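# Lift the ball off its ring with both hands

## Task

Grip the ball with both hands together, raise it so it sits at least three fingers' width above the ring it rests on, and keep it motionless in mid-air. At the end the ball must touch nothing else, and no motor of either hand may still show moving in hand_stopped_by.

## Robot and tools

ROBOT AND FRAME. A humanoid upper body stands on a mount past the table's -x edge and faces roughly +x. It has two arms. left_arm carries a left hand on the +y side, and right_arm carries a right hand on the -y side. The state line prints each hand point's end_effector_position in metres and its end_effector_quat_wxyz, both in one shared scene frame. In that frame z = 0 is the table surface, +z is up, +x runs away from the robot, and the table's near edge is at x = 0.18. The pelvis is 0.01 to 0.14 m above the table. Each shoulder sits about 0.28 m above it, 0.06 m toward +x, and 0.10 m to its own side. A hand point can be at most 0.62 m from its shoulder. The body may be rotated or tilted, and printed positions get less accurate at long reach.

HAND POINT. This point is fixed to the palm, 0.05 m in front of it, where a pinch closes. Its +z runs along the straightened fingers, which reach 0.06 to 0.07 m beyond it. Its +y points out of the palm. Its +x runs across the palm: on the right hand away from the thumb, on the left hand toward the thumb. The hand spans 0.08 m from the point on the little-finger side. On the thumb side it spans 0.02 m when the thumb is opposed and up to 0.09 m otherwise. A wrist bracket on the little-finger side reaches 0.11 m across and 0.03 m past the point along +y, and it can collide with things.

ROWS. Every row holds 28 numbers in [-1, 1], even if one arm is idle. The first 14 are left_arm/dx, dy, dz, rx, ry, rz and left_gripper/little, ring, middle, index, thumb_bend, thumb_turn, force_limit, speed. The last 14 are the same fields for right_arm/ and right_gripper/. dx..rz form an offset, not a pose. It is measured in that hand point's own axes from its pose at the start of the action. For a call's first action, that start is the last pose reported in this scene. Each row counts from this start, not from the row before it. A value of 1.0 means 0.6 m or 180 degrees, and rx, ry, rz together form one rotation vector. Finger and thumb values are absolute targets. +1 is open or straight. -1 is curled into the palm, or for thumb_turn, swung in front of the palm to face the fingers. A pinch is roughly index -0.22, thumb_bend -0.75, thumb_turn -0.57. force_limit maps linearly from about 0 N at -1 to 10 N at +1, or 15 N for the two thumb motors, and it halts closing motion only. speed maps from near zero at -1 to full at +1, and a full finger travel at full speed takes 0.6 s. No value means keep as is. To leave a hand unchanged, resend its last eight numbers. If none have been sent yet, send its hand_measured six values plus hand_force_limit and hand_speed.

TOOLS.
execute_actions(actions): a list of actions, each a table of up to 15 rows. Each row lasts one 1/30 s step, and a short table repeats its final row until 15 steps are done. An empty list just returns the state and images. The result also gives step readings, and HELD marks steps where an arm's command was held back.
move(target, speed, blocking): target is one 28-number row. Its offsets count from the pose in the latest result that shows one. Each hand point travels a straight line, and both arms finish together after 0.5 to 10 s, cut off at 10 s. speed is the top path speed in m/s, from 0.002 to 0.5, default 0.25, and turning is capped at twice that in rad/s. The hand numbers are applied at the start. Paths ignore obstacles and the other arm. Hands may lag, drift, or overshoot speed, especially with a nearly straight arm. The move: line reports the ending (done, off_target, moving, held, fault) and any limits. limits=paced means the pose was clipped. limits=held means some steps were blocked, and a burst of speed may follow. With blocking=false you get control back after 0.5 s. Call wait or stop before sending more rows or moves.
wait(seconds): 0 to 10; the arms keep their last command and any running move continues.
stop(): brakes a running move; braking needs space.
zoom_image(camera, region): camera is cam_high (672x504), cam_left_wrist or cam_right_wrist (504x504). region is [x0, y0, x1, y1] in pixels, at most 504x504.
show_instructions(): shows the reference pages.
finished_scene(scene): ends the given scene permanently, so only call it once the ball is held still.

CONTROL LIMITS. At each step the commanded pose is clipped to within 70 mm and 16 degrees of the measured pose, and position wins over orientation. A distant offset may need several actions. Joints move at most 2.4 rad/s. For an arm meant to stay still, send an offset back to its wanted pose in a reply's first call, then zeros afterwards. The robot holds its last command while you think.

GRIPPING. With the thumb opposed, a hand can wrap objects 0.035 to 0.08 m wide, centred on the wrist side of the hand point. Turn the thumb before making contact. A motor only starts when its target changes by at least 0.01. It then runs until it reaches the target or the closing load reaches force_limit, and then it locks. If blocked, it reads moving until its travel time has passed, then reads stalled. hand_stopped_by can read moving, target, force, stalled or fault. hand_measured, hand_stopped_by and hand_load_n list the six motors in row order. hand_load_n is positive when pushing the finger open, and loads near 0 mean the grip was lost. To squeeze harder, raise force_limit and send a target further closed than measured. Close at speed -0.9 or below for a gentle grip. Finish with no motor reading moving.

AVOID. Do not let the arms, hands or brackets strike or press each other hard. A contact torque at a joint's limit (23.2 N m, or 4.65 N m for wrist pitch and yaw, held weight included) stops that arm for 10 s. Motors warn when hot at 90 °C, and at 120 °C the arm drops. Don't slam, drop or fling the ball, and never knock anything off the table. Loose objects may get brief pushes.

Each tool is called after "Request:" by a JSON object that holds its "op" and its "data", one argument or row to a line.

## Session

Request:
{"op": "execute_actions", "data": {
  "actions": []
}}

Scene clock: 0.00 s.
left_arm: end_effector_position=(+0.1295, +0.1212, +0.5070) hand_measured=(+1.000, +1.000, +1.000, +1.000, +1.000, +1.000) hand_load_n=(+0.0, +0.0, +0.0, +0.0, +0.0, +0.0) hand_stopped_by=(target, target, target, target, target, target) hand_force_limit=0.00 hand_speed=-0.80 end_effector_quat_wxyz=(+0.215, +0.031, -0.100, +0.971) | right_arm: end_effector_position=(+0.1637, -0.1353, +0.4721) hand_measured=(+1.000, +1.000, +1.000, +1.000, +1.000, +1.000) hand_load_n=(+0.0, +0.0, +0.0, +0.0, +0.0, +0.0) hand_stopped_by=(target, target, target, target, target, target) hand_force_limit=0.00 hand_speed=-0.80 end_effector_quat_wxyz=(+0.951, -0.211, +0.163, -0.159)
Joint positions: left_arm=[-0.075  0.472  0.152 -0.675 -0.667 -0.91  -0.314] | right_arm=[ 0.085 -0.508 -0.391 -0.456  0.357 -0.984  0.197]
Joint velocities: left_arm=[ 0.    -0.003 -0.005 -0.003  0.     0.     0.   ] | right_arm=[-0.005 -0.003  0.011 -0.005  0.008  0.     0.   ]
Hand target (left_arm): +0.129, +0.121, +0.507; +0.215, +0.031, -0.100, +0.971
Hand target (right_arm): +0.164, -0.135, +0.472; +0.951, -0.211, +0.163, -0.159

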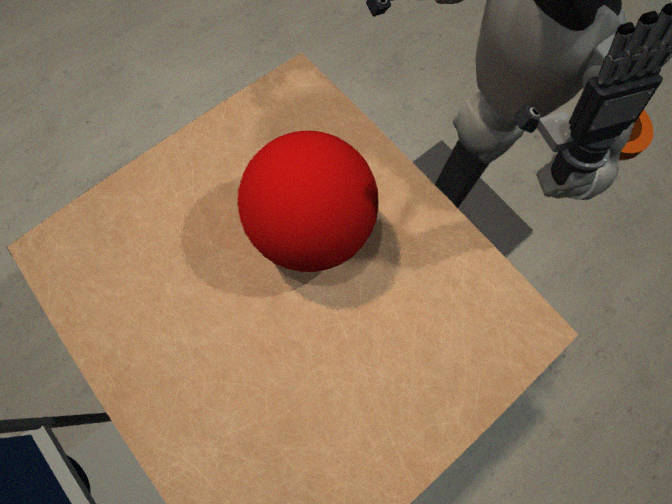

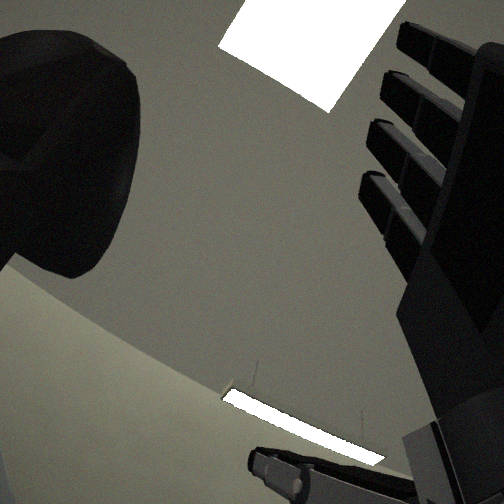

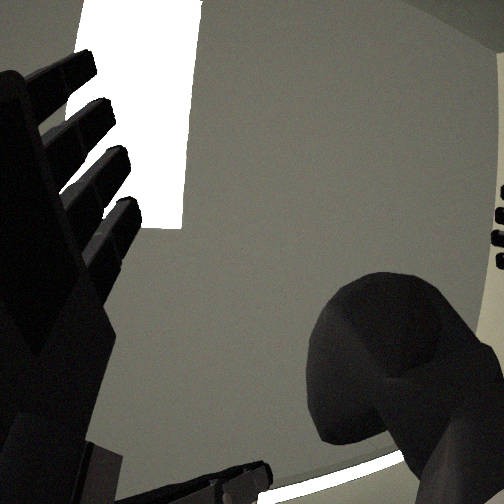

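Request:
{"op": "zoom_image", "data": {
  "camera": "cam_high",
  "region": [210, 110, 410, 300]
}}

Region (210, 110, 410, 300) of cam_high's 672x504 image, scaled by 2.520, with more detail than that image has; it fills the top 479 rows of this view, and the rest is white.

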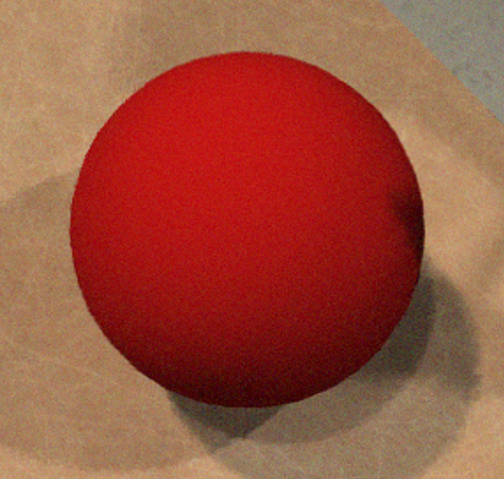

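Request:
{"op": "move", "data": {
  "target": [-0.6491, -0.088, -0.5391, 0.1711, -0.5295, -0.0979, 0.8, 0.85, 0.85, 0.8, 1, 1, -0.7, -0.5, 0.5879, 0.2107, -0.3288, 0.1186, 0.4661, 0.2491, 0.8, 0.85, 0.85, 0.8, 1, 1, -0.7, -0.5],
  "speed": 0.35
}}

Scene clock: 62.27 s.
left_arm: end_effector_position=(+0.5023, +0.0766, +0.1615) hand_measured=(+0.800, +0.850, +0.850, +0.800, +1.000, +1.000) hand_load_n=(+0.0, +0.0, +0.0, +0.0, +0.0, +0.0) hand_stopped_by=(target, target, target, target, target, target) hand_force_limit=-0.70 hand_speed=-0.50 end_effector_quat_wxyz=(+0.179, +0.791, +0.010, +0.585) | right_arm: end_effector_position=(+0.4338, -0.2164, +0.1576) hand_measured=(+0.800, +0.850, +0.850, +0.800, +1.000, +1.000) hand_load_n=(+0.0, +0.0, +0.0, +0.0, +0.0, +0.0) hand_stopped_by=(target, target, target, target, target, target) hand_force_limit=-0.70 hand_speed=-0.50 end_effector_quat_wxyz=(+0.609, +0.176, +0.771, +0.071)
Joint positions: left_arm=[-0.644  0.393 -0.119  0.798 -0.665 -0.041 -0.193] | right_arm=[-0.441 -0.248 -0.068  0.618  0.596 -0.052  0.149]
Joint velocities: left_arm=[ 0.012  0.014 -0.014  0.005  0.006 -0.003  0.   ] | right_arm=[ 0.011  0.011 -0.002  0.005  0.002  0.     0.   ]
Hand target (left_arm): +0.502, +0.075, +0.162; +0.180, +0.791, +0.007, +0.585
Hand target (right_arm): +0.434, -0.217, +0.158; +0.610, +0.176, +0.769, +0.071
Off the commanded pose (left_arm): 0.004 m, 1 deg.
Off the commanded pose (right_arm): 0.010 m, 1 deg.
move: off_target (left_arm, right_arm)

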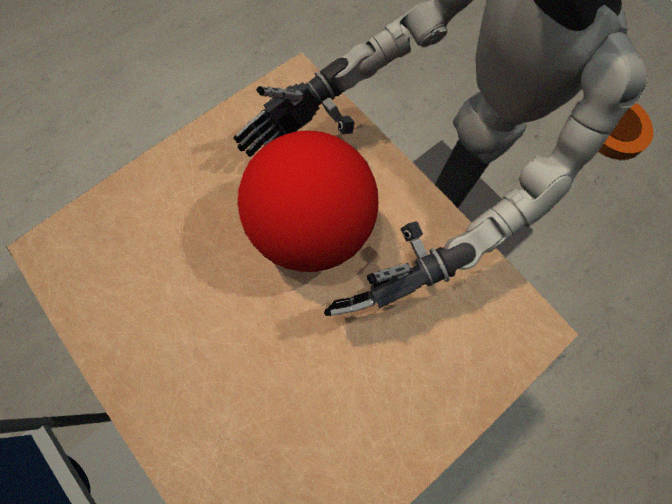

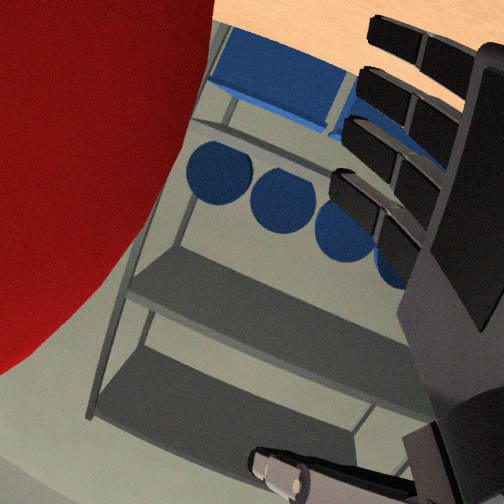

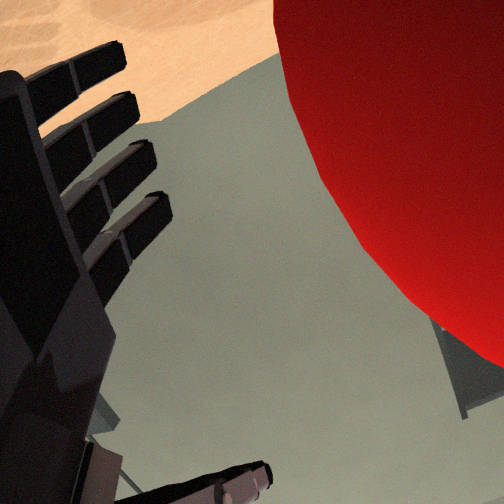

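Request:
{"op": "execute_actions", "data": {
  "actions": []
}}

Scene clock: 72.37 s.
left_arm: end_effector_position=(+0.5023, +0.0766, +0.1615) hand_measured=(+0.800, +0.850, +0.850, +0.800, +1.000, +1.000) hand_load_n=(+0.0, +0.0, +0.0, +0.0, +0.0, +0.0) hand_stopped_by=(target, target, target, target, target, target) hand_force_limit=-0.70 hand_speed=-0.50 end_effector_quat_wxyz=(+0.179, +0.791, +0.010, +0.585) | right_arm: end_effector_position=(+0.4338, -0.2164, +0.1576) hand_measured=(+0.800, +0.850, +0.850, +0.800, +1.000, +1.000) hand_load_n=(+0.0, +0.0, +0.0, +0.0, +0.0, +0.0) hand_stopped_by=(target, target, target, target, target, target) hand_force_limit=-0.70 hand_speed=-0.50 end_effector_quat_wxyz=(+0.609, +0.176, +0.771, +0.071)
Joint positions: left_arm=[-0.644  0.393 -0.119  0.799 -0.665 -0.041 -0.193] | right_arm=[-0.441 -0.248 -0.068  0.618  0.596 -0.052  0.149]
Joint velocities: left_arm=[ 0.006 -0.003  0.009 -0.003 -0.002  0.     0.   ] | right_arm=[-0.002 -0.002 -0.008  0.003  0.002  0.     0.   ]
Hand target (left_arm): +0.502, +0.075, +0.162; +0.180, +0.791, +0.007, +0.585
Hand target (right_arm): +0.434, -0.217, +0.158; +0.610, +0.176, +0.769, +0.071
Off the commanded pose (left_arm): 0.004 m, 1 deg.
Off the commanded pose (right_arm): 0.010 m, 1 deg.

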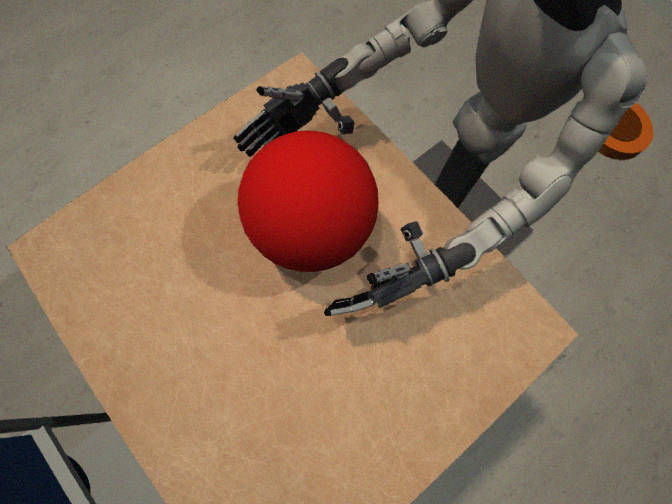

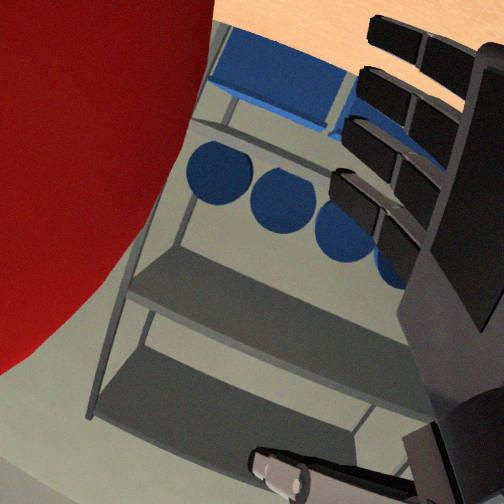

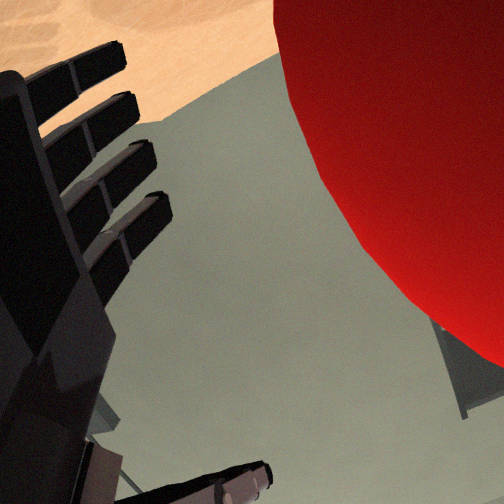

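Request:
{"op": "move", "data": {
  "target": [-0.0531,0.0653,0.0091,0,0,0,0.8,0.85,0.85,0.8,1,1,-0.7,-0.5,0.0398,0.0522,0.0162,0,0,0,0.8,0.85,0.85,0.8,1,1,-0.7,-0.5],
  "speed": 0.07
}}

Scene clock: 85.43 s.
left_arm: end_effector_position=(+0.4896, +0.0300, +0.1434) hand_measured=(+0.800, +0.850, +0.850, +0.800, +1.000, +1.000) hand_load_n=(+0.0, +0.0, +0.0, +0.0, +0.0, +0.0) hand_stopped_by=(target, target, target, target, target, target) hand_force_limit=-0.70 hand_speed=-0.50 end_effector_quat_wxyz=(+0.182, +0.791, +0.010, +0.584) | right_arm: end_effector_position=(+0.4437, -0.1792, +0.1442) hand_measured=(+0.800, +0.850, +0.850, +0.800, +1.000, +1.000) hand_load_n=(+0.0, +0.0, +0.0, +0.0, +0.0, +0.0) hand_stopped_by=(target, target, target, target, target, target) hand_force_limit=-0.70 hand_speed=-0.50 end_effector_quat_wxyz=(+0.608, +0.178, +0.770, +0.075)
Joint positions: left_arm=[-0.645  0.247 -0.176  0.866 -0.605 -0.163 -0.107] | right_arm=[-0.501 -0.134 -0.026  0.747  0.539 -0.171  0.099]
Joint velocities: left_arm=[-0.011  0.003  0.003  0.006 -0.002 -0.008  0.   ] | right_arm=[-0.002 -0.005  0.014  0.011  0.    -0.003  0.   ]
Hand target (left_arm): +0.490, +0.030, +0.143; +0.179, +0.791, +0.008, +0.586
Hand target (right_arm): +0.444, -0.179, +0.144; +0.609, +0.176, +0.770, +0.073
Off the commanded pose (left_arm): 0.002 m, 0 deg.
Off the commanded pose (right_arm): 0.001 m, 1 deg.
move: done

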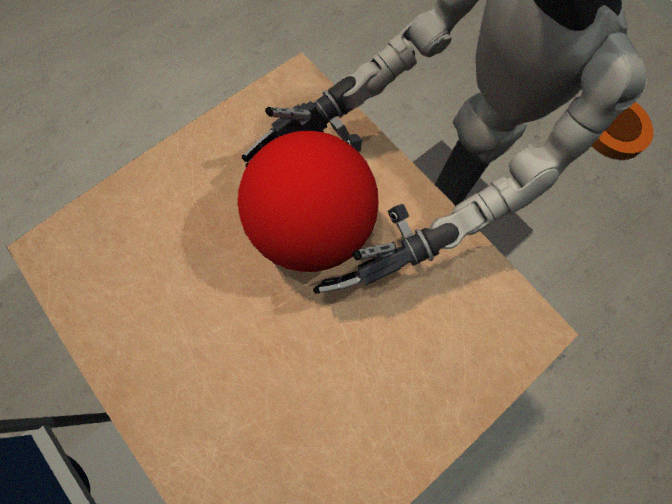

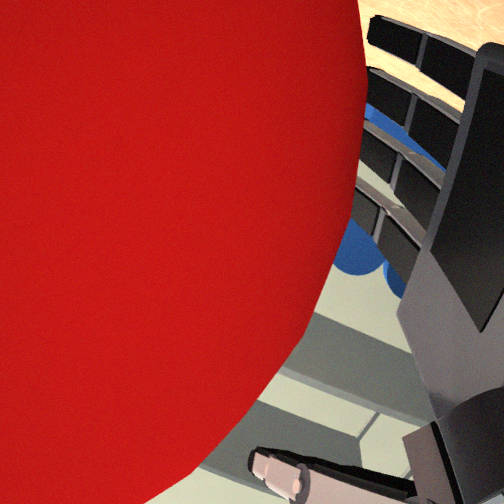

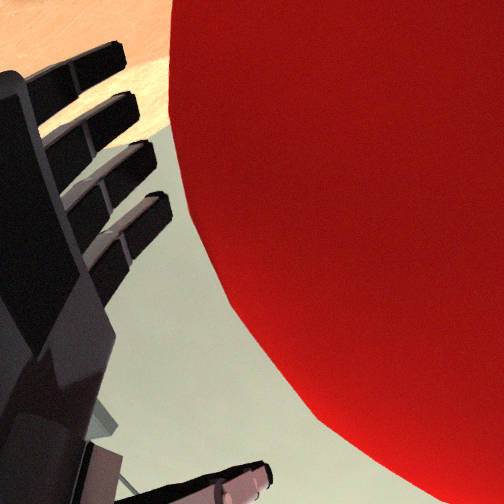

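Request:
{"op": "zoom_image", "data": {
  "camera": "cam_high",
  "region": [220, 80, 460, 320]
}}

Region (220, 80, 460, 320) of cam_high's 672x504 image, scaled by 2.100, with more detail than that image has.

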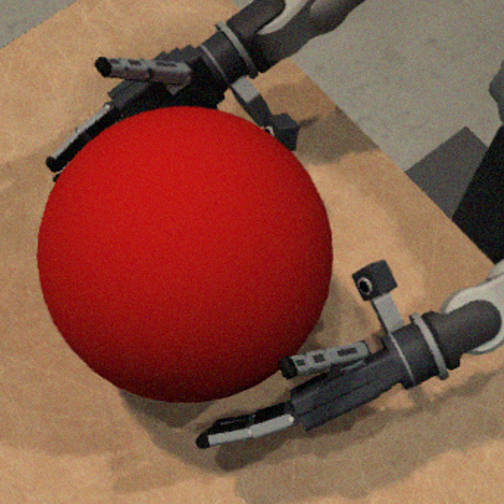

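Request:
{"op": "move", "data": {
  "target": [-0.0158,0.0167,0.0143,0,0,0,0.8,0.85,0.85,0.8,1,1,-0.7,-0.5,0.0233,0.0283,0.02,0,0,0,0.8,0.85,0.85,0.8,1,1,-0.7,-0.5],
  "speed": 0.04
}}

Scene clock: 143.60 s.
left_arm: end_effector_position=(+0.4931, +0.0174, +0.1356) hand_measured=(+0.800, +0.850, +0.850, +0.800, +1.000, +1.000) hand_load_n=(+0.0, +0.0, +0.0, +0.0, +0.0, +0.0) hand_stopped_by=(target, target, target, target, target, target) hand_force_limit=-0.70 hand_speed=-0.50 end_effector_quat_wxyz=(+0.182, +0.791, +0.012, +0.584) | right_arm: end_effector_position=(+0.4553, -0.1579, +0.1331) hand_measured=(+0.800, +0.850, +0.850, +0.800, +1.000, +1.000) hand_load_n=(+0.0, +0.0, +0.0, +0.0, +0.0, +0.0) hand_stopped_by=(target, target, target, target, target, target) hand_force_limit=-0.70 hand_speed=-0.50 end_effector_quat_wxyz=(+0.607, +0.178, +0.771, +0.077)
Joint positions: left_arm=[-0.735  0.185 -0.177  1.081 -0.595 -0.28  -0.137] | right_arm=[-0.63  -0.068 -0.025  1.02   0.519 -0.329  0.119]
Joint velocities: left_arm=[ 0.011  0.    -0.012  0.025 -0.002 -0.014 -0.007] | right_arm=[-0.006  0.003  0.002  0.038  0.005 -0.02   0.008]
Hand target (left_arm): +0.493, +0.016, +0.136; +0.182, +0.791, +0.010, +0.585
Hand target (right_arm): +0.456, -0.158, +0.134; +0.608, +0.177, +0.770, +0.078
Off the commanded pose (left_arm): 0.001 m, 0 deg.
Off the commanded pose (right_arm): 0.002 m, 0 deg.
move: done

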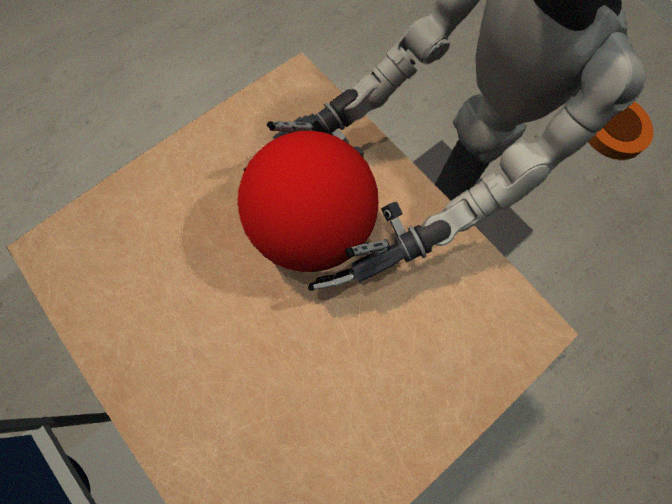

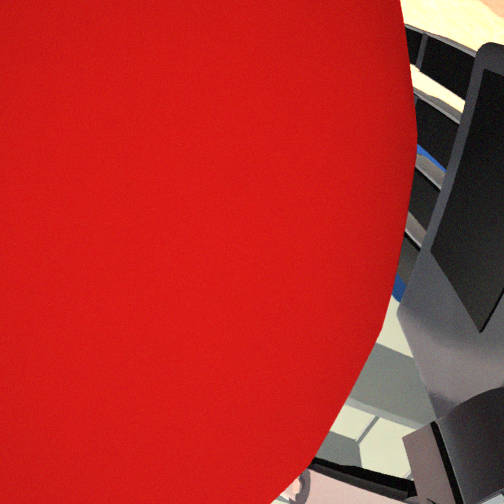

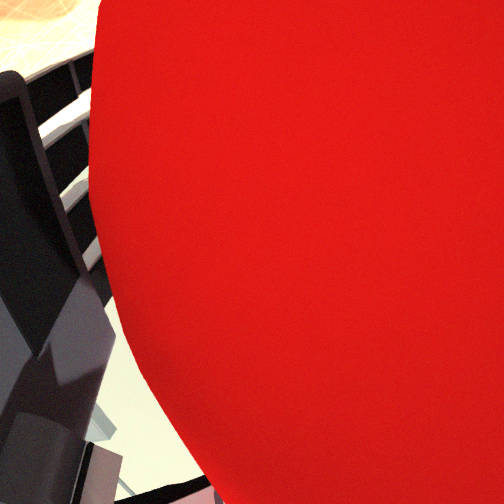

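Request:
{"op": "zoom_image", "data": {
  "camera": "cam_high",
  "region": [280, 190, 440, 310]
}}

Region (280, 190, 440, 310) of cam_high's 672x504 image, scaled by 3.150, with more detail than that image has; it fills the top 378 rows of this view, and the rest is white.

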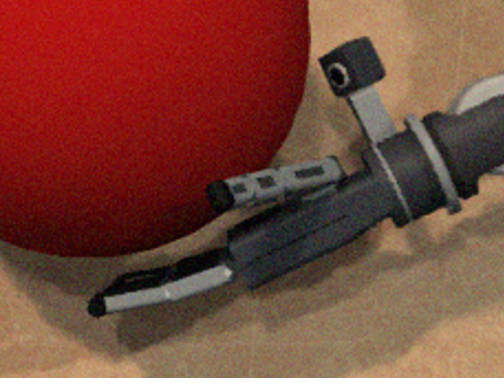

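Request:
{"op": "move", "data": {
  "target": [0,0.0167,0,0,0,0,0.8,0.85,0.85,0.8,1,1,-0.7,-0.5,0,0.0167,0,0,0,0,0.8,0.85,0.85,0.8,1,1,-0.7,-0.5],
  "speed": 0.02
}}

Scene clock: 154.30 s.
left_arm: end_effector_position=(+0.4920, +0.0092, +0.1401) hand_measured=(+0.800, +0.850, +0.850, +0.800, +1.000, +1.000) hand_load_n=(+0.0, +0.0, +0.0, +0.0, +0.0, +0.0) hand_stopped_by=(target, target, target, target, target, target) hand_force_limit=-0.70 hand_speed=-0.50 end_effector_quat_wxyz=(+0.181, +0.790, +0.013, +0.586) | right_arm: end_effector_position=(+0.4579, -0.1503, +0.1383) hand_measured=(+0.800, +0.850, +0.850, +0.800, +1.000, +1.000) hand_load_n=(+0.0, +0.0, +0.0, +0.0, +0.0, +0.0) hand_stopped_by=(target, target, target, target, target, target) hand_force_limit=-0.70 hand_speed=-0.50 end_effector_quat_wxyz=(+0.609, +0.180, +0.769, +0.077)
Joint positions: left_arm=[-0.714  0.176 -0.2    1.006 -0.595 -0.25  -0.086] | right_arm=[-0.616 -0.053 -0.002  0.959  0.518 -0.304  0.072]
Joint velocities: left_arm=[ 0.014  0.021 -0.02  -0.003  0.     0.002  0.004] | right_arm=[ 0.005 -0.003  0.002  0.002 -0.006  0.002 -0.004]
Hand target (left_arm): +0.491, +0.008, +0.139; +0.181, +0.791, +0.012, +0.584
Hand target (right_arm): +0.457, -0.149, +0.137; +0.607, +0.179, +0.771, +0.077
Off the commanded pose (left_arm): 0.002 m, 0 deg.
Off the commanded pose (right_arm): 0.003 m, 0 deg.
move: done

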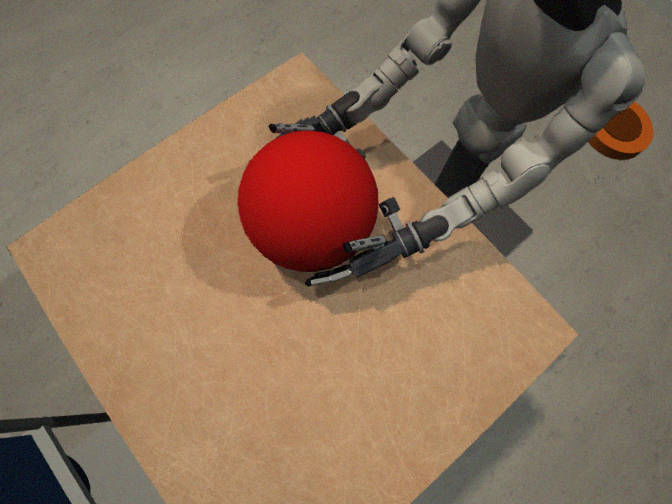

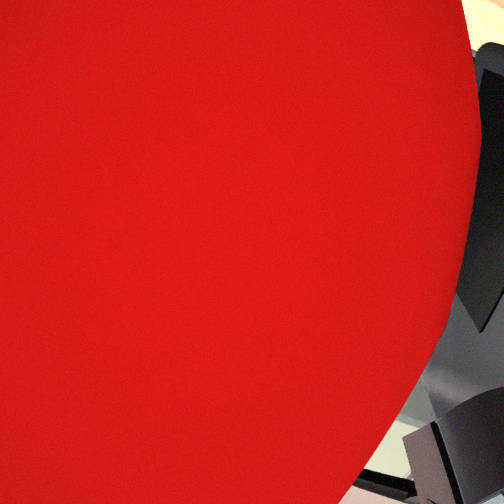

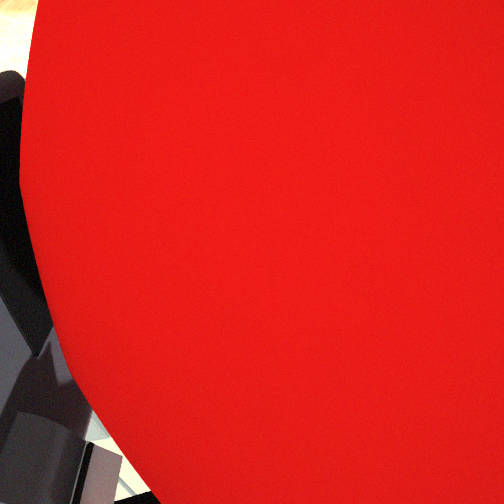

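Request:
{"op": "zoom_image", "data": {
  "camera": "cam_high",
  "region": [280, 190, 440, 310]
}}

Region (280, 190, 440, 310) of cam_high's 672x504 image, scaled by 3.150, with more detail than that image has; it fills the top 378 rows of this view, and the rest is white.

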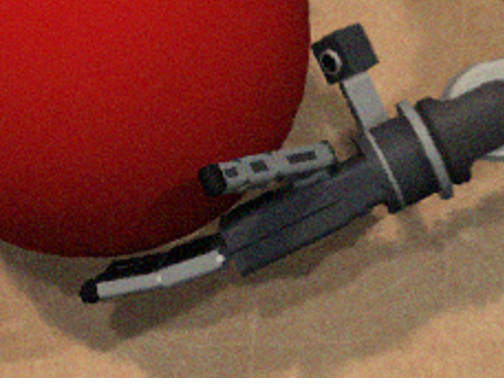

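Request:
{"op": "execute_actions", "data": {
  "actions": [
    [[0,0.001,0,0,0,0,0.8,0.85,0.85,0.8,1,1,-0.7,-0.5,0,0.001,0,0,0,0,0.8,0.85,0.85,0.8,1,1,-0.7,-0.5],[0,0.002,0,0,0,0,0.8,0.85,0.85,0.8,1,1,-0.7,-0.5,0,0.002,0,0,0,0,0.8,0.85,0.85,0.8,1,1,-0.7,-0.5],[0,0.003,0,0,0,0,0.8,0.85,0.85,0.8,1,1,-0.7,-0.5,0,0.003,0,0,0,0,0.8,0.85,0.85,0.8,1,1,-0.7,-0.5],[0,0.004,0,0,0,0,0.8,0.85,0.85,0.8,1,1,-0.7,-0.5,0,0.004,0,0,0,0,0.8,0.85,0.85,0.8,1,1,-0.7,-0.5],[0,0.005,0,0,0,0,0.8,0.85,0.85,0.8,1,1,-0.7,-0.5,0,0.005,0,0,0,0,0.8,0.85,0.85,0.8,1,1,-0.7,-0.5],[0,0.006,0,0,0,0,0.8,0.85,0.85,0.8,1,1,-0.7,-0.5,0,0.006,0,0,0,0,0.8,0.85,0.85,0.8,1,1,-0.7,-0.5],[0,0.007,0,0,0,0,0.8,0.85,0.85,0.8,1,1,-0.7,-0.5,0,0.007,0,0,0,0,0.8,0.85,0.85,0.8,1,1,-0.7,-0.5],[0,0.008,0,0,0,0,0.8,0.85,0.85,0.8,1,1,-0.7,-0.5,0,0.008,0,0,0,0,0.8,0.85,0.85,0.8,1,1,-0.7,-0.5],[0,0.009,0,0,0,0,0.8,0.85,0.85,0.8,1,1,-0.7,-0.5,0,0.009,0,0,0,0,0.8,0.85,0.85,0.8,1,1,-0.7,-0.5],[0,0.010,0,0,0,0,0.8,0.85,0.85,0.8,1,1,-0.7,-0.5,0,0.010,0,0,0,0,0.8,0.85,0.85,0.8,1,1,-0.7,-0.5],[0,0.011,0,0,0,0,0.8,0.85,0.85,0.8,1,1,-0.7,-0.5,0,0.011,0,0,0,0,0.8,0.85,0.85,0.8,1,1,-0.7,-0.5],[0,0.012,0,0,0,0,0.8,0.85,0.85,0.8,1,1,-0.7,-0.5,0,0.012,0,0,0,0,0.8,0.85,0.85,0.8,1,1,-0.7,-0.5],[0,0.013,0,0,0,0,0.8,0.85,0.85,0.8,1,1,-0.7,-0.5,0,0.013,0,0,0,0,0.8,0.85,0.85,0.8,1,1,-0.7,-0.5],[0,0.014,0,0,0,0,0.8,0.85,0.85,0.8,1,1,-0.7,-0.5,0,0.014,0,0,0,0,0.8,0.85,0.85,0.8,1,1,-0.7,-0.5],[0,0.015,0,0,0,0,0.8,0.85,0.85,0.8,1,1,-0.7,-0.5,0,0.015,0,0,0,0,0.8,0.85,0.85,0.8,1,1,-0.7,-0.5]]
  ]
}}

Request:
{"op": "wait", "data": {
  "seconds": 0.3
}}

Scene clock: 168.73 s.
left_arm: end_effector_position=(+0.4922, +0.0066, +0.1426) hand_measured=(+0.800, +0.850, +0.850, +0.800, +1.000, +1.000) hand_load_n=(+0.0, +0.0, +0.0, +0.0, +0.0, +0.0) hand_stopped_by=(target, target, target, target, target, target) hand_force_limit=-0.70 hand_speed=-0.50 end_effector_quat_wxyz=(+0.178, +0.790, +0.017, +0.587) | right_arm: end_effector_position=(+0.4591, -0.1489, +0.1408) hand_measured=(+0.800, +0.850, +0.850, +0.800, +1.000, +1.000) hand_load_n=(+0.0, +0.0, +0.0, +0.0, +0.0, +0.0) hand_stopped_by=(target, target, target, target, target, target) hand_force_limit=-0.70 hand_speed=-0.50 end_effector_quat_wxyz=(+0.609, +0.185, +0.768, +0.073)
Joint positions: left_arm=[-0.701  0.172 -0.212  0.962 -0.595 -0.233 -0.047] | right_arm=[-0.608 -0.046  0.01   0.922  0.518 -0.29   0.036]
Joint velocities: left_arm=[ 0.046 -0.011 -0.043 -0.095 -0.002  0.046  0.108] | right_arm=[ 0.038 -0.002  0.034 -0.086  0.002  0.036 -0.099]
Hand target (left_arm): +0.490, +0.001, +0.143; +0.181, +0.790, +0.013, +0.586
Hand target (right_arm): +0.460, -0.142, +0.142; +0.609, +0.181, +0.769, +0.077
Off the commanded pose (left_arm): 0.006 m, 1 deg.
Off the commanded pose (right_arm): 0.007 m, 1 deg.
Step readings (end_effector_position):
0: left_arm (+0.4920, +0.0091, +0.1399) | right_arm (+0.4577, -0.1503, +0.1380)
1: left_arm (+0.4920, +0.0091, +0.1400) | right_arm (+0.4577, -0.1503, +0.1380)
2: left_arm (+0.4920, +0.0091, +0.1401) | right_arm (+0.4578, -0.1503, +0.1381)
4: left_arm (+0.4924, +0.0092, +0.1411) | right_arm (+0.4582, -0.1506, +0.1391)
8: left_arm (+0.4927, +0.0078, +0.1430) | right_arm (+0.4592, -0.1490, +0.1414)
15: end_effector_position above

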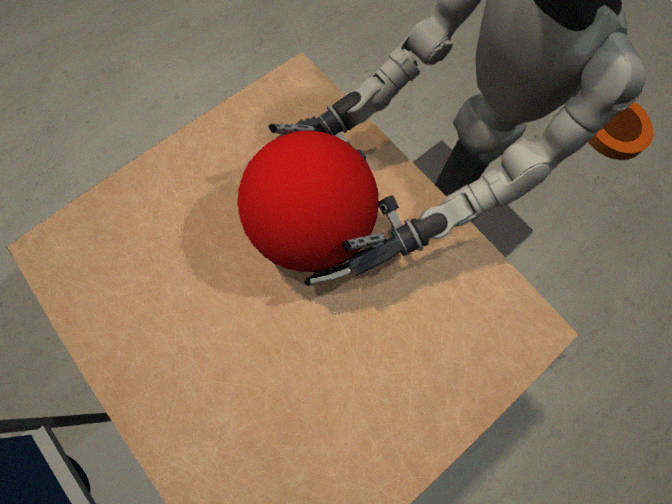

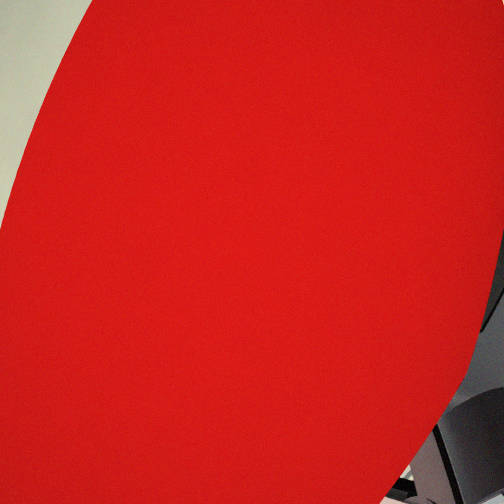

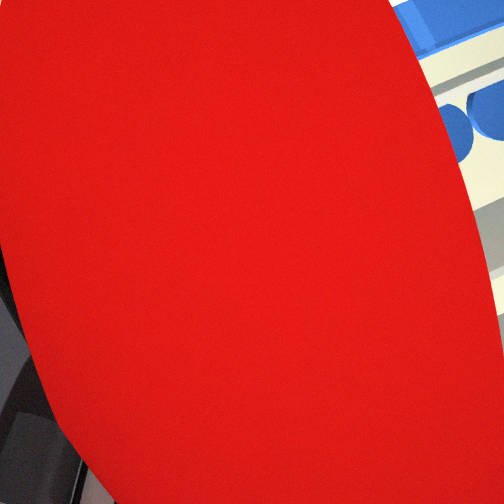

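Scene clock: 169.03 s.
left_arm: end_effector_position=(+0.4922, +0.0066, +0.1425) hand_measured=(+0.800, +0.850, +0.850, +0.800, +1.000, +1.000) hand_load_n=(+0.0, +0.0, +0.0, +0.0, +0.0, +0.0) hand_stopped_by=(target, target, target, target, target, target) hand_force_limit=-0.70 hand_speed=-0.50 end_effector_quat_wxyz=(+0.177, +0.790, +0.018, +0.587) | right_arm: end_effector_position=(+0.4591, -0.1490, +0.1409) hand_measured=(+0.800, +0.850, +0.850, +0.800, +1.000, +1.000) hand_load_n=(+0.0, +0.0, +0.0, +0.0, +0.0, +0.0) hand_stopped_by=(target, target, target, target, target, target) hand_force_limit=-0.70 hand_speed=-0.50 end_effector_quat_wxyz=(+0.609, +0.186, +0.768, +0.072)
Joint positions: left_arm=[-0.699  0.172 -0.213  0.956 -0.595 -0.231 -0.041] | right_arm=[-0.606 -0.046  0.012  0.917  0.518 -0.288  0.031]
Joint velocities: left_arm=[ 0.003  0.005 -0.009 -0.006  0.002  0.     0.   ] | right_arm=[ 0.005 -0.006 -0.008 -0.003  0.     0.     0.   ]
Hand target (left_arm): +0.490, +0.001, +0.143; +0.181, +0.790, +0.013, +0.586
Hand target (right_arm): +0.460, -0.142, +0.142; +0.609, +0.181, +0.769, +0.077
Off the commanded pose (left_arm): 0.006 m, 1 deg.
Off the commanded pose (right_arm): 0.007 m, 1 deg.
wait: 0.30 s; at rest by 0.17 s

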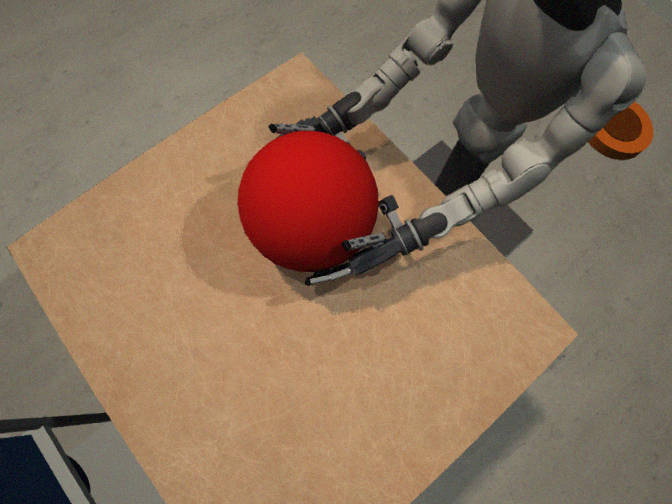

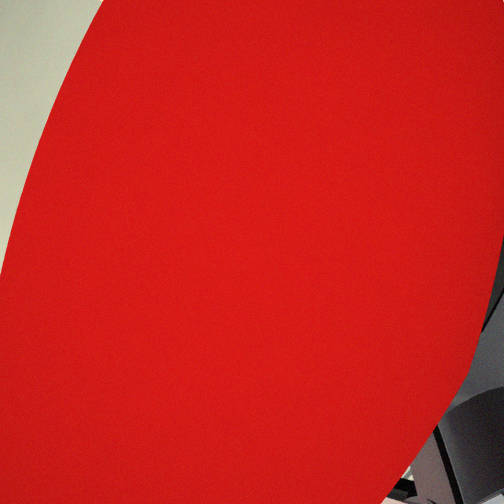

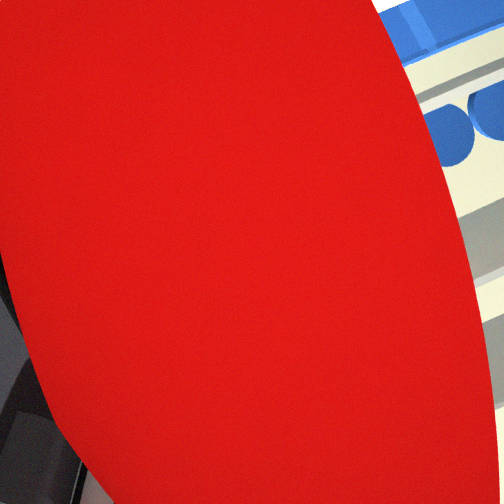

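Request:
{"op": "execute_actions", "data": {
  "actions": [
    [[-0.0028,0.0113,-0.0007,-0.0048,-0.0012,0.0009,0.3,0.3,0.3,0.3,1,1,-0.7,-0.85,0.0037,0.0128,-0.0007,-0.0053,0.0013,-0.0009,0.3,0.3,0.3,0.3,1,1,-0.7,-0.85],[-0.0029,0.0129,-0.0010,-0.0056,-0.0012,0.0009,0.3,0.3,0.3,0.3,1,1,-0.7,-0.85,0.0038,0.0143,-0.0010,-0.0062,0.0013,-0.0009,0.3,0.3,0.3,0.3,1,1,-0.7,-0.85],[-0.0030,0.0144,-0.0012,-0.0065,-0.0013,0.0009,0.3,0.3,0.3,0.3,1,1,-0.7,-0.85,0.0039,0.0158,-0.0012,-0.0070,0.0014,-0.0009,0.3,0.3,0.3,0.3,1,1,-0.7,-0.85],[-0.0030,0.0160,-0.0014,-0.0074,-0.0013,0.0009,0.3,0.3,0.3,0.3,1,1,-0.7,-0.85,0.0040,0.0174,-0.0014,-0.0078,0.0014,-0.0009,0.3,0.3,0.3,0.3,1,1,-0.7,-0.85],[-0.0031,0.0175,-0.0017,-0.0083,-0.0014,0.0009,0.3,0.3,0.3,0.3,1,1,-0.7,-0.85,0.0041,0.0189,-0.0017,-0.0087,0.0015,-0.0009,0.3,0.3,0.3,0.3,1,1,-0.7,-0.85],[-0.0032,0.0191,-0.0019,-0.0091,-0.0015,0.0009,0.3,0.3,0.3,0.3,1,1,-0.7,-0.85,0.0042,0.0204,-0.0019,-0.0095,0.0015,-0.0009,0.3,0.3,0.3,0.3,1,1,-0.7,-0.85],[-0.0033,0.0206,-0.0021,-0.0100,-0.0015,0.001,0.3,0.3,0.3,0.3,1,1,-0.7,-0.85,0.0043,0.0219,-0.0021,-0.0103,0.0016,-0.001,0.3,0.3,0.3,0.3,1,1,-0.7,-0.85],[-0.0034,0.0222,-0.0024,-0.0109,-0.0016,0.001,0.3,0.3,0.3,0.3,1,1,-0.7,-0.85,0.0043,0.0234,-0.0024,-0.0112,0.0016,-0.001,0.3,0.3,0.3,0.3,1,1,-0.7,-0.85],[-0.0035,0.0237,-0.0026,-0.0118,-0.0016,0.001,0.3,0.3,0.3,0.3,1,1,-0.7,-0.85,0.0044,0.0249,-0.0026,-0.0120,0.0017,-0.001,0.3,0.3,0.3,0.3,1,1,-0.7,-0.85],[-0.0036,0.0253,-0.0028,-0.0126,-0.0017,0.001,0.3,0.3,0.3,0.3,1,1,-0.7,-0.85,0.0045,0.0264,-0.0028,-0.0128,0.0017,-0.001,0.3,0.3,0.3,0.3,1,1,-0.7,-0.85],[-0.0037,0.0268,-0.0031,-0.0135,-0.0018,0.001,0.3,0.3,0.3,0.3,1,1,-0.7,-0.85,0.0046,0.0279,-0.0031,-0.0137,0.0018,-0.001,0.3,0.3,0.3,0.3,1,1,-0.7,-0.85],[-0.0037,0.0284,-0.0033,-0.0144,-0.0018,0.001,0.3,0.3,0.3,0.3,1,1,-0.7,-0.85,0.0047,0.0295,-0.0033,-0.0145,0.0018,-0.001,0.3,0.3,0.3,0.3,1,1,-0.7,-0.85],[-0.0038,0.0299,-0.0035,-0.0153,-0.0019,0.001,0.3,0.3,0.3,0.3,1,1,-0.7,-0.85,0.0048,0.0310,-0.0035,-0.0153,0.0019,-0.001,0.3,0.3,0.3,0.3,1,1,-0.7,-0.85],[-0.0039,0.0315,-0.0038,-0.0161,-0.0019,0.001,0.3,0.3,0.3,0.3,1,1,-0.7,-0.85,0.0049,0.0325,-0.0038,-0.0162,0.0019,-0.001,0.3,0.3,0.3,0.3,1,1,-0.7,-0.85],[-0.004,0.033,-0.004,-0.017,-0.002,0.001,0.3,0.3,0.3,0.3,1,1,-0.7,-0.85,0.005,0.034,-0.004,-0.017,0.002,-0.001,0.3,0.3,0.3,0.3,1,1,-0.7,-0.85]]
  ]
}}

Request:
{"op": "wait", "data": {
  "seconds": 1.0
}}

Scene clock: 225.20 s.
left_arm: end_effector_position=(+0.4905, +0.0060, +0.1414) hand_measured=(+0.700, +0.750, +0.750, +0.700, +1.000, +1.000) hand_load_n=(+0.0, +0.0, +0.0, +0.0, +0.0, +0.0) hand_stopped_by=(moving, moving, moving, moving, target, target) hand_force_limit=-0.70 hand_speed=-0.85 end_effector_quat_wxyz=(+0.177, +0.791, +0.015, +0.585) | right_arm: end_effector_position=(+0.4584, -0.1485, +0.1410) hand_measured=(+0.702, +0.752, +0.752, +0.702, +1.000, +1.000) hand_load_n=(+0.0, +0.0, +0.0, +0.0, +0.0, +0.0) hand_stopped_by=(moving, moving, moving, moving, target, target) hand_force_limit=-0.70 hand_speed=-0.85 end_effector_quat_wxyz=(+0.610, +0.185, +0.768, +0.072)
Joint positions: left_arm=[-0.69   0.177 -0.22   0.939 -0.595 -0.221 -0.039] | right_arm=[-0.601 -0.046  0.016  0.911  0.518 -0.288  0.03 ]
Joint velocities: left_arm=[ 0.029  0.005  0.003 -0.028 -0.003  0.019  0.   ] | right_arm=[ 0.028 -0.003  0.018 -0.028  0.017  0.005  0.   ]
Hand target (left_arm): +0.485, -0.012, +0.147; +0.196, +0.787, +0.000, +0.585
Hand target (right_arm): +0.460, -0.129, +0.146; +0.612, +0.169, +0.767, +0.092
Off the commanded pose (left_arm): 0.019 m, 3 deg.
Off the commanded pose (right_arm): 0.020 m, 3 deg.
Step readings (end_effector_position):
0: left_arm (+0.4922, +0.0066, +0.1425) | right_arm (+0.4591, -0.1490, +0.1409)
1: left_arm (+0.4922, +0.0066, +0.1425) | right_arm (+0.4591, -0.1490, +0.1409)
2: left_arm (+0.4922, +0.0065, +0.1425) | right_arm (+0.4591, -0.1490, +0.1408)
4: left_arm (+0.4920, +0.0065, +0.1423) | right_arm (+0.4591, -0.1490, +0.1408)
8: left_arm (+0.4913, +0.0063, +0.1417) | right_arm (+0.4591, -0.1488, +0.1409)
15: end_effector_position above

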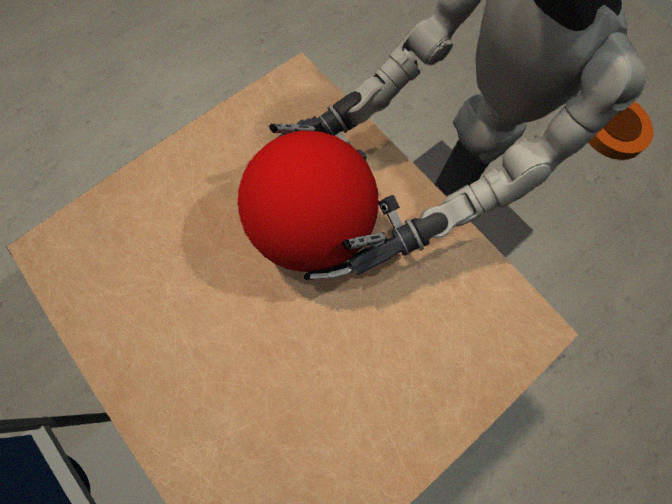

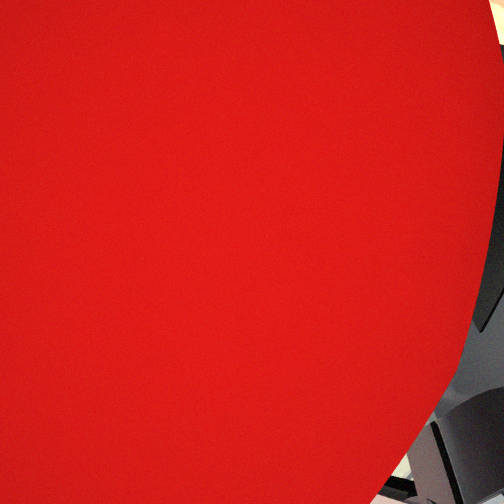

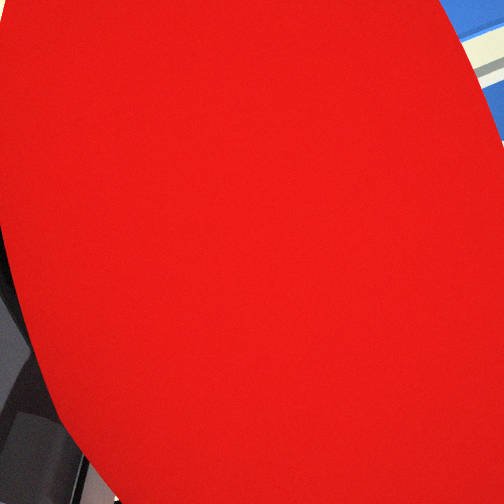

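Scene clock: 226.20 s.
left_arm: end_effector_position=(+0.4908, +0.0064, +0.1413) hand_measured=(+0.626, +0.702, +0.718, +0.684, +1.000, +1.000) hand_load_n=(+2.0, +2.0, +0.0, +0.0, +0.0, +0.0) hand_stopped_by=(force, force, force, force, target, target) hand_force_limit=-0.70 hand_speed=-0.85 end_effector_quat_wxyz=(+0.176, +0.791, +0.015, +0.585) | right_arm: end_effector_position=(+0.4582, -0.1489, +0.1408) hand_measured=(+0.584, +0.660, +0.668, +0.644, +1.000, +1.000) hand_load_n=(+2.0, +1.0, +1.0, +0.0, +0.0, +0.0) hand_stopped_by=(force, force, force, force, target, target) hand_force_limit=-0.70 hand_speed=-0.85 end_effector_quat_wxyz=(+0.609, +0.185, +0.768, +0.071)
Joint positions: left_arm=[-0.69   0.178 -0.221  0.937 -0.595 -0.219 -0.036] | right_arm=[-0.599 -0.047  0.017  0.908  0.518 -0.288  0.027]
Joint velocities: left_arm=[ 0.009  0.003 -0.003  0.     0.     0.     0.   ] | right_arm=[ 0.    -0.002  0.     0.    -0.003  0.     0.   ]
Hand target (left_arm): +0.485, -0.012, +0.147; +0.196, +0.787, +0.000, +0.585
Hand target (right_arm): +0.460, -0.129, +0.146; +0.612, +0.169, +0.767, +0.092
Off the commanded pose (left_arm): 0.020 m, 3 deg.
Off the commanded pose (right_arm): 0.021 m, 3 deg.
wait: 1.00 s; at rest by 0.60 s

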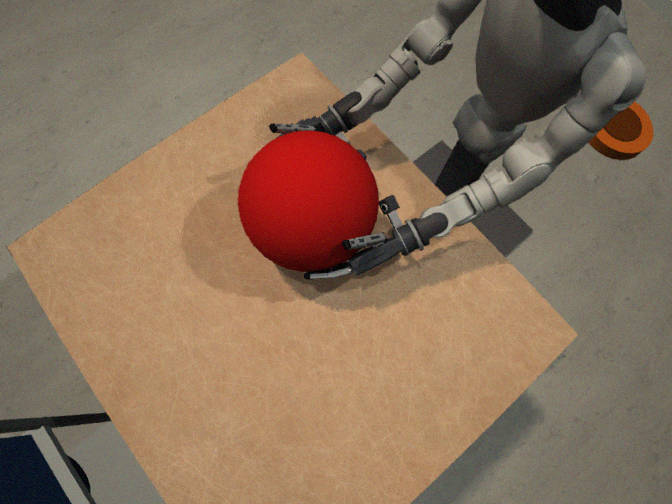

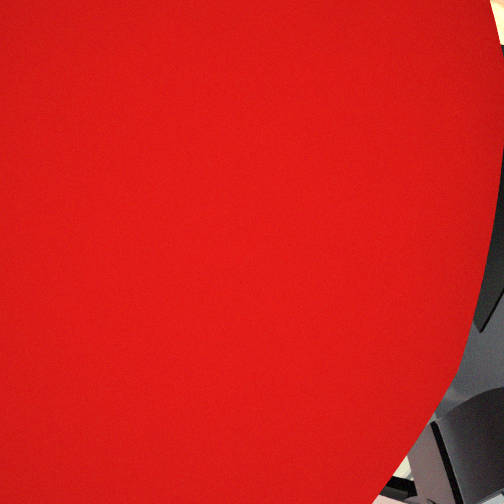

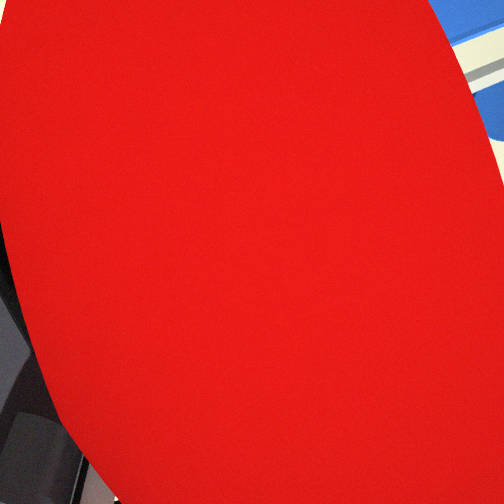

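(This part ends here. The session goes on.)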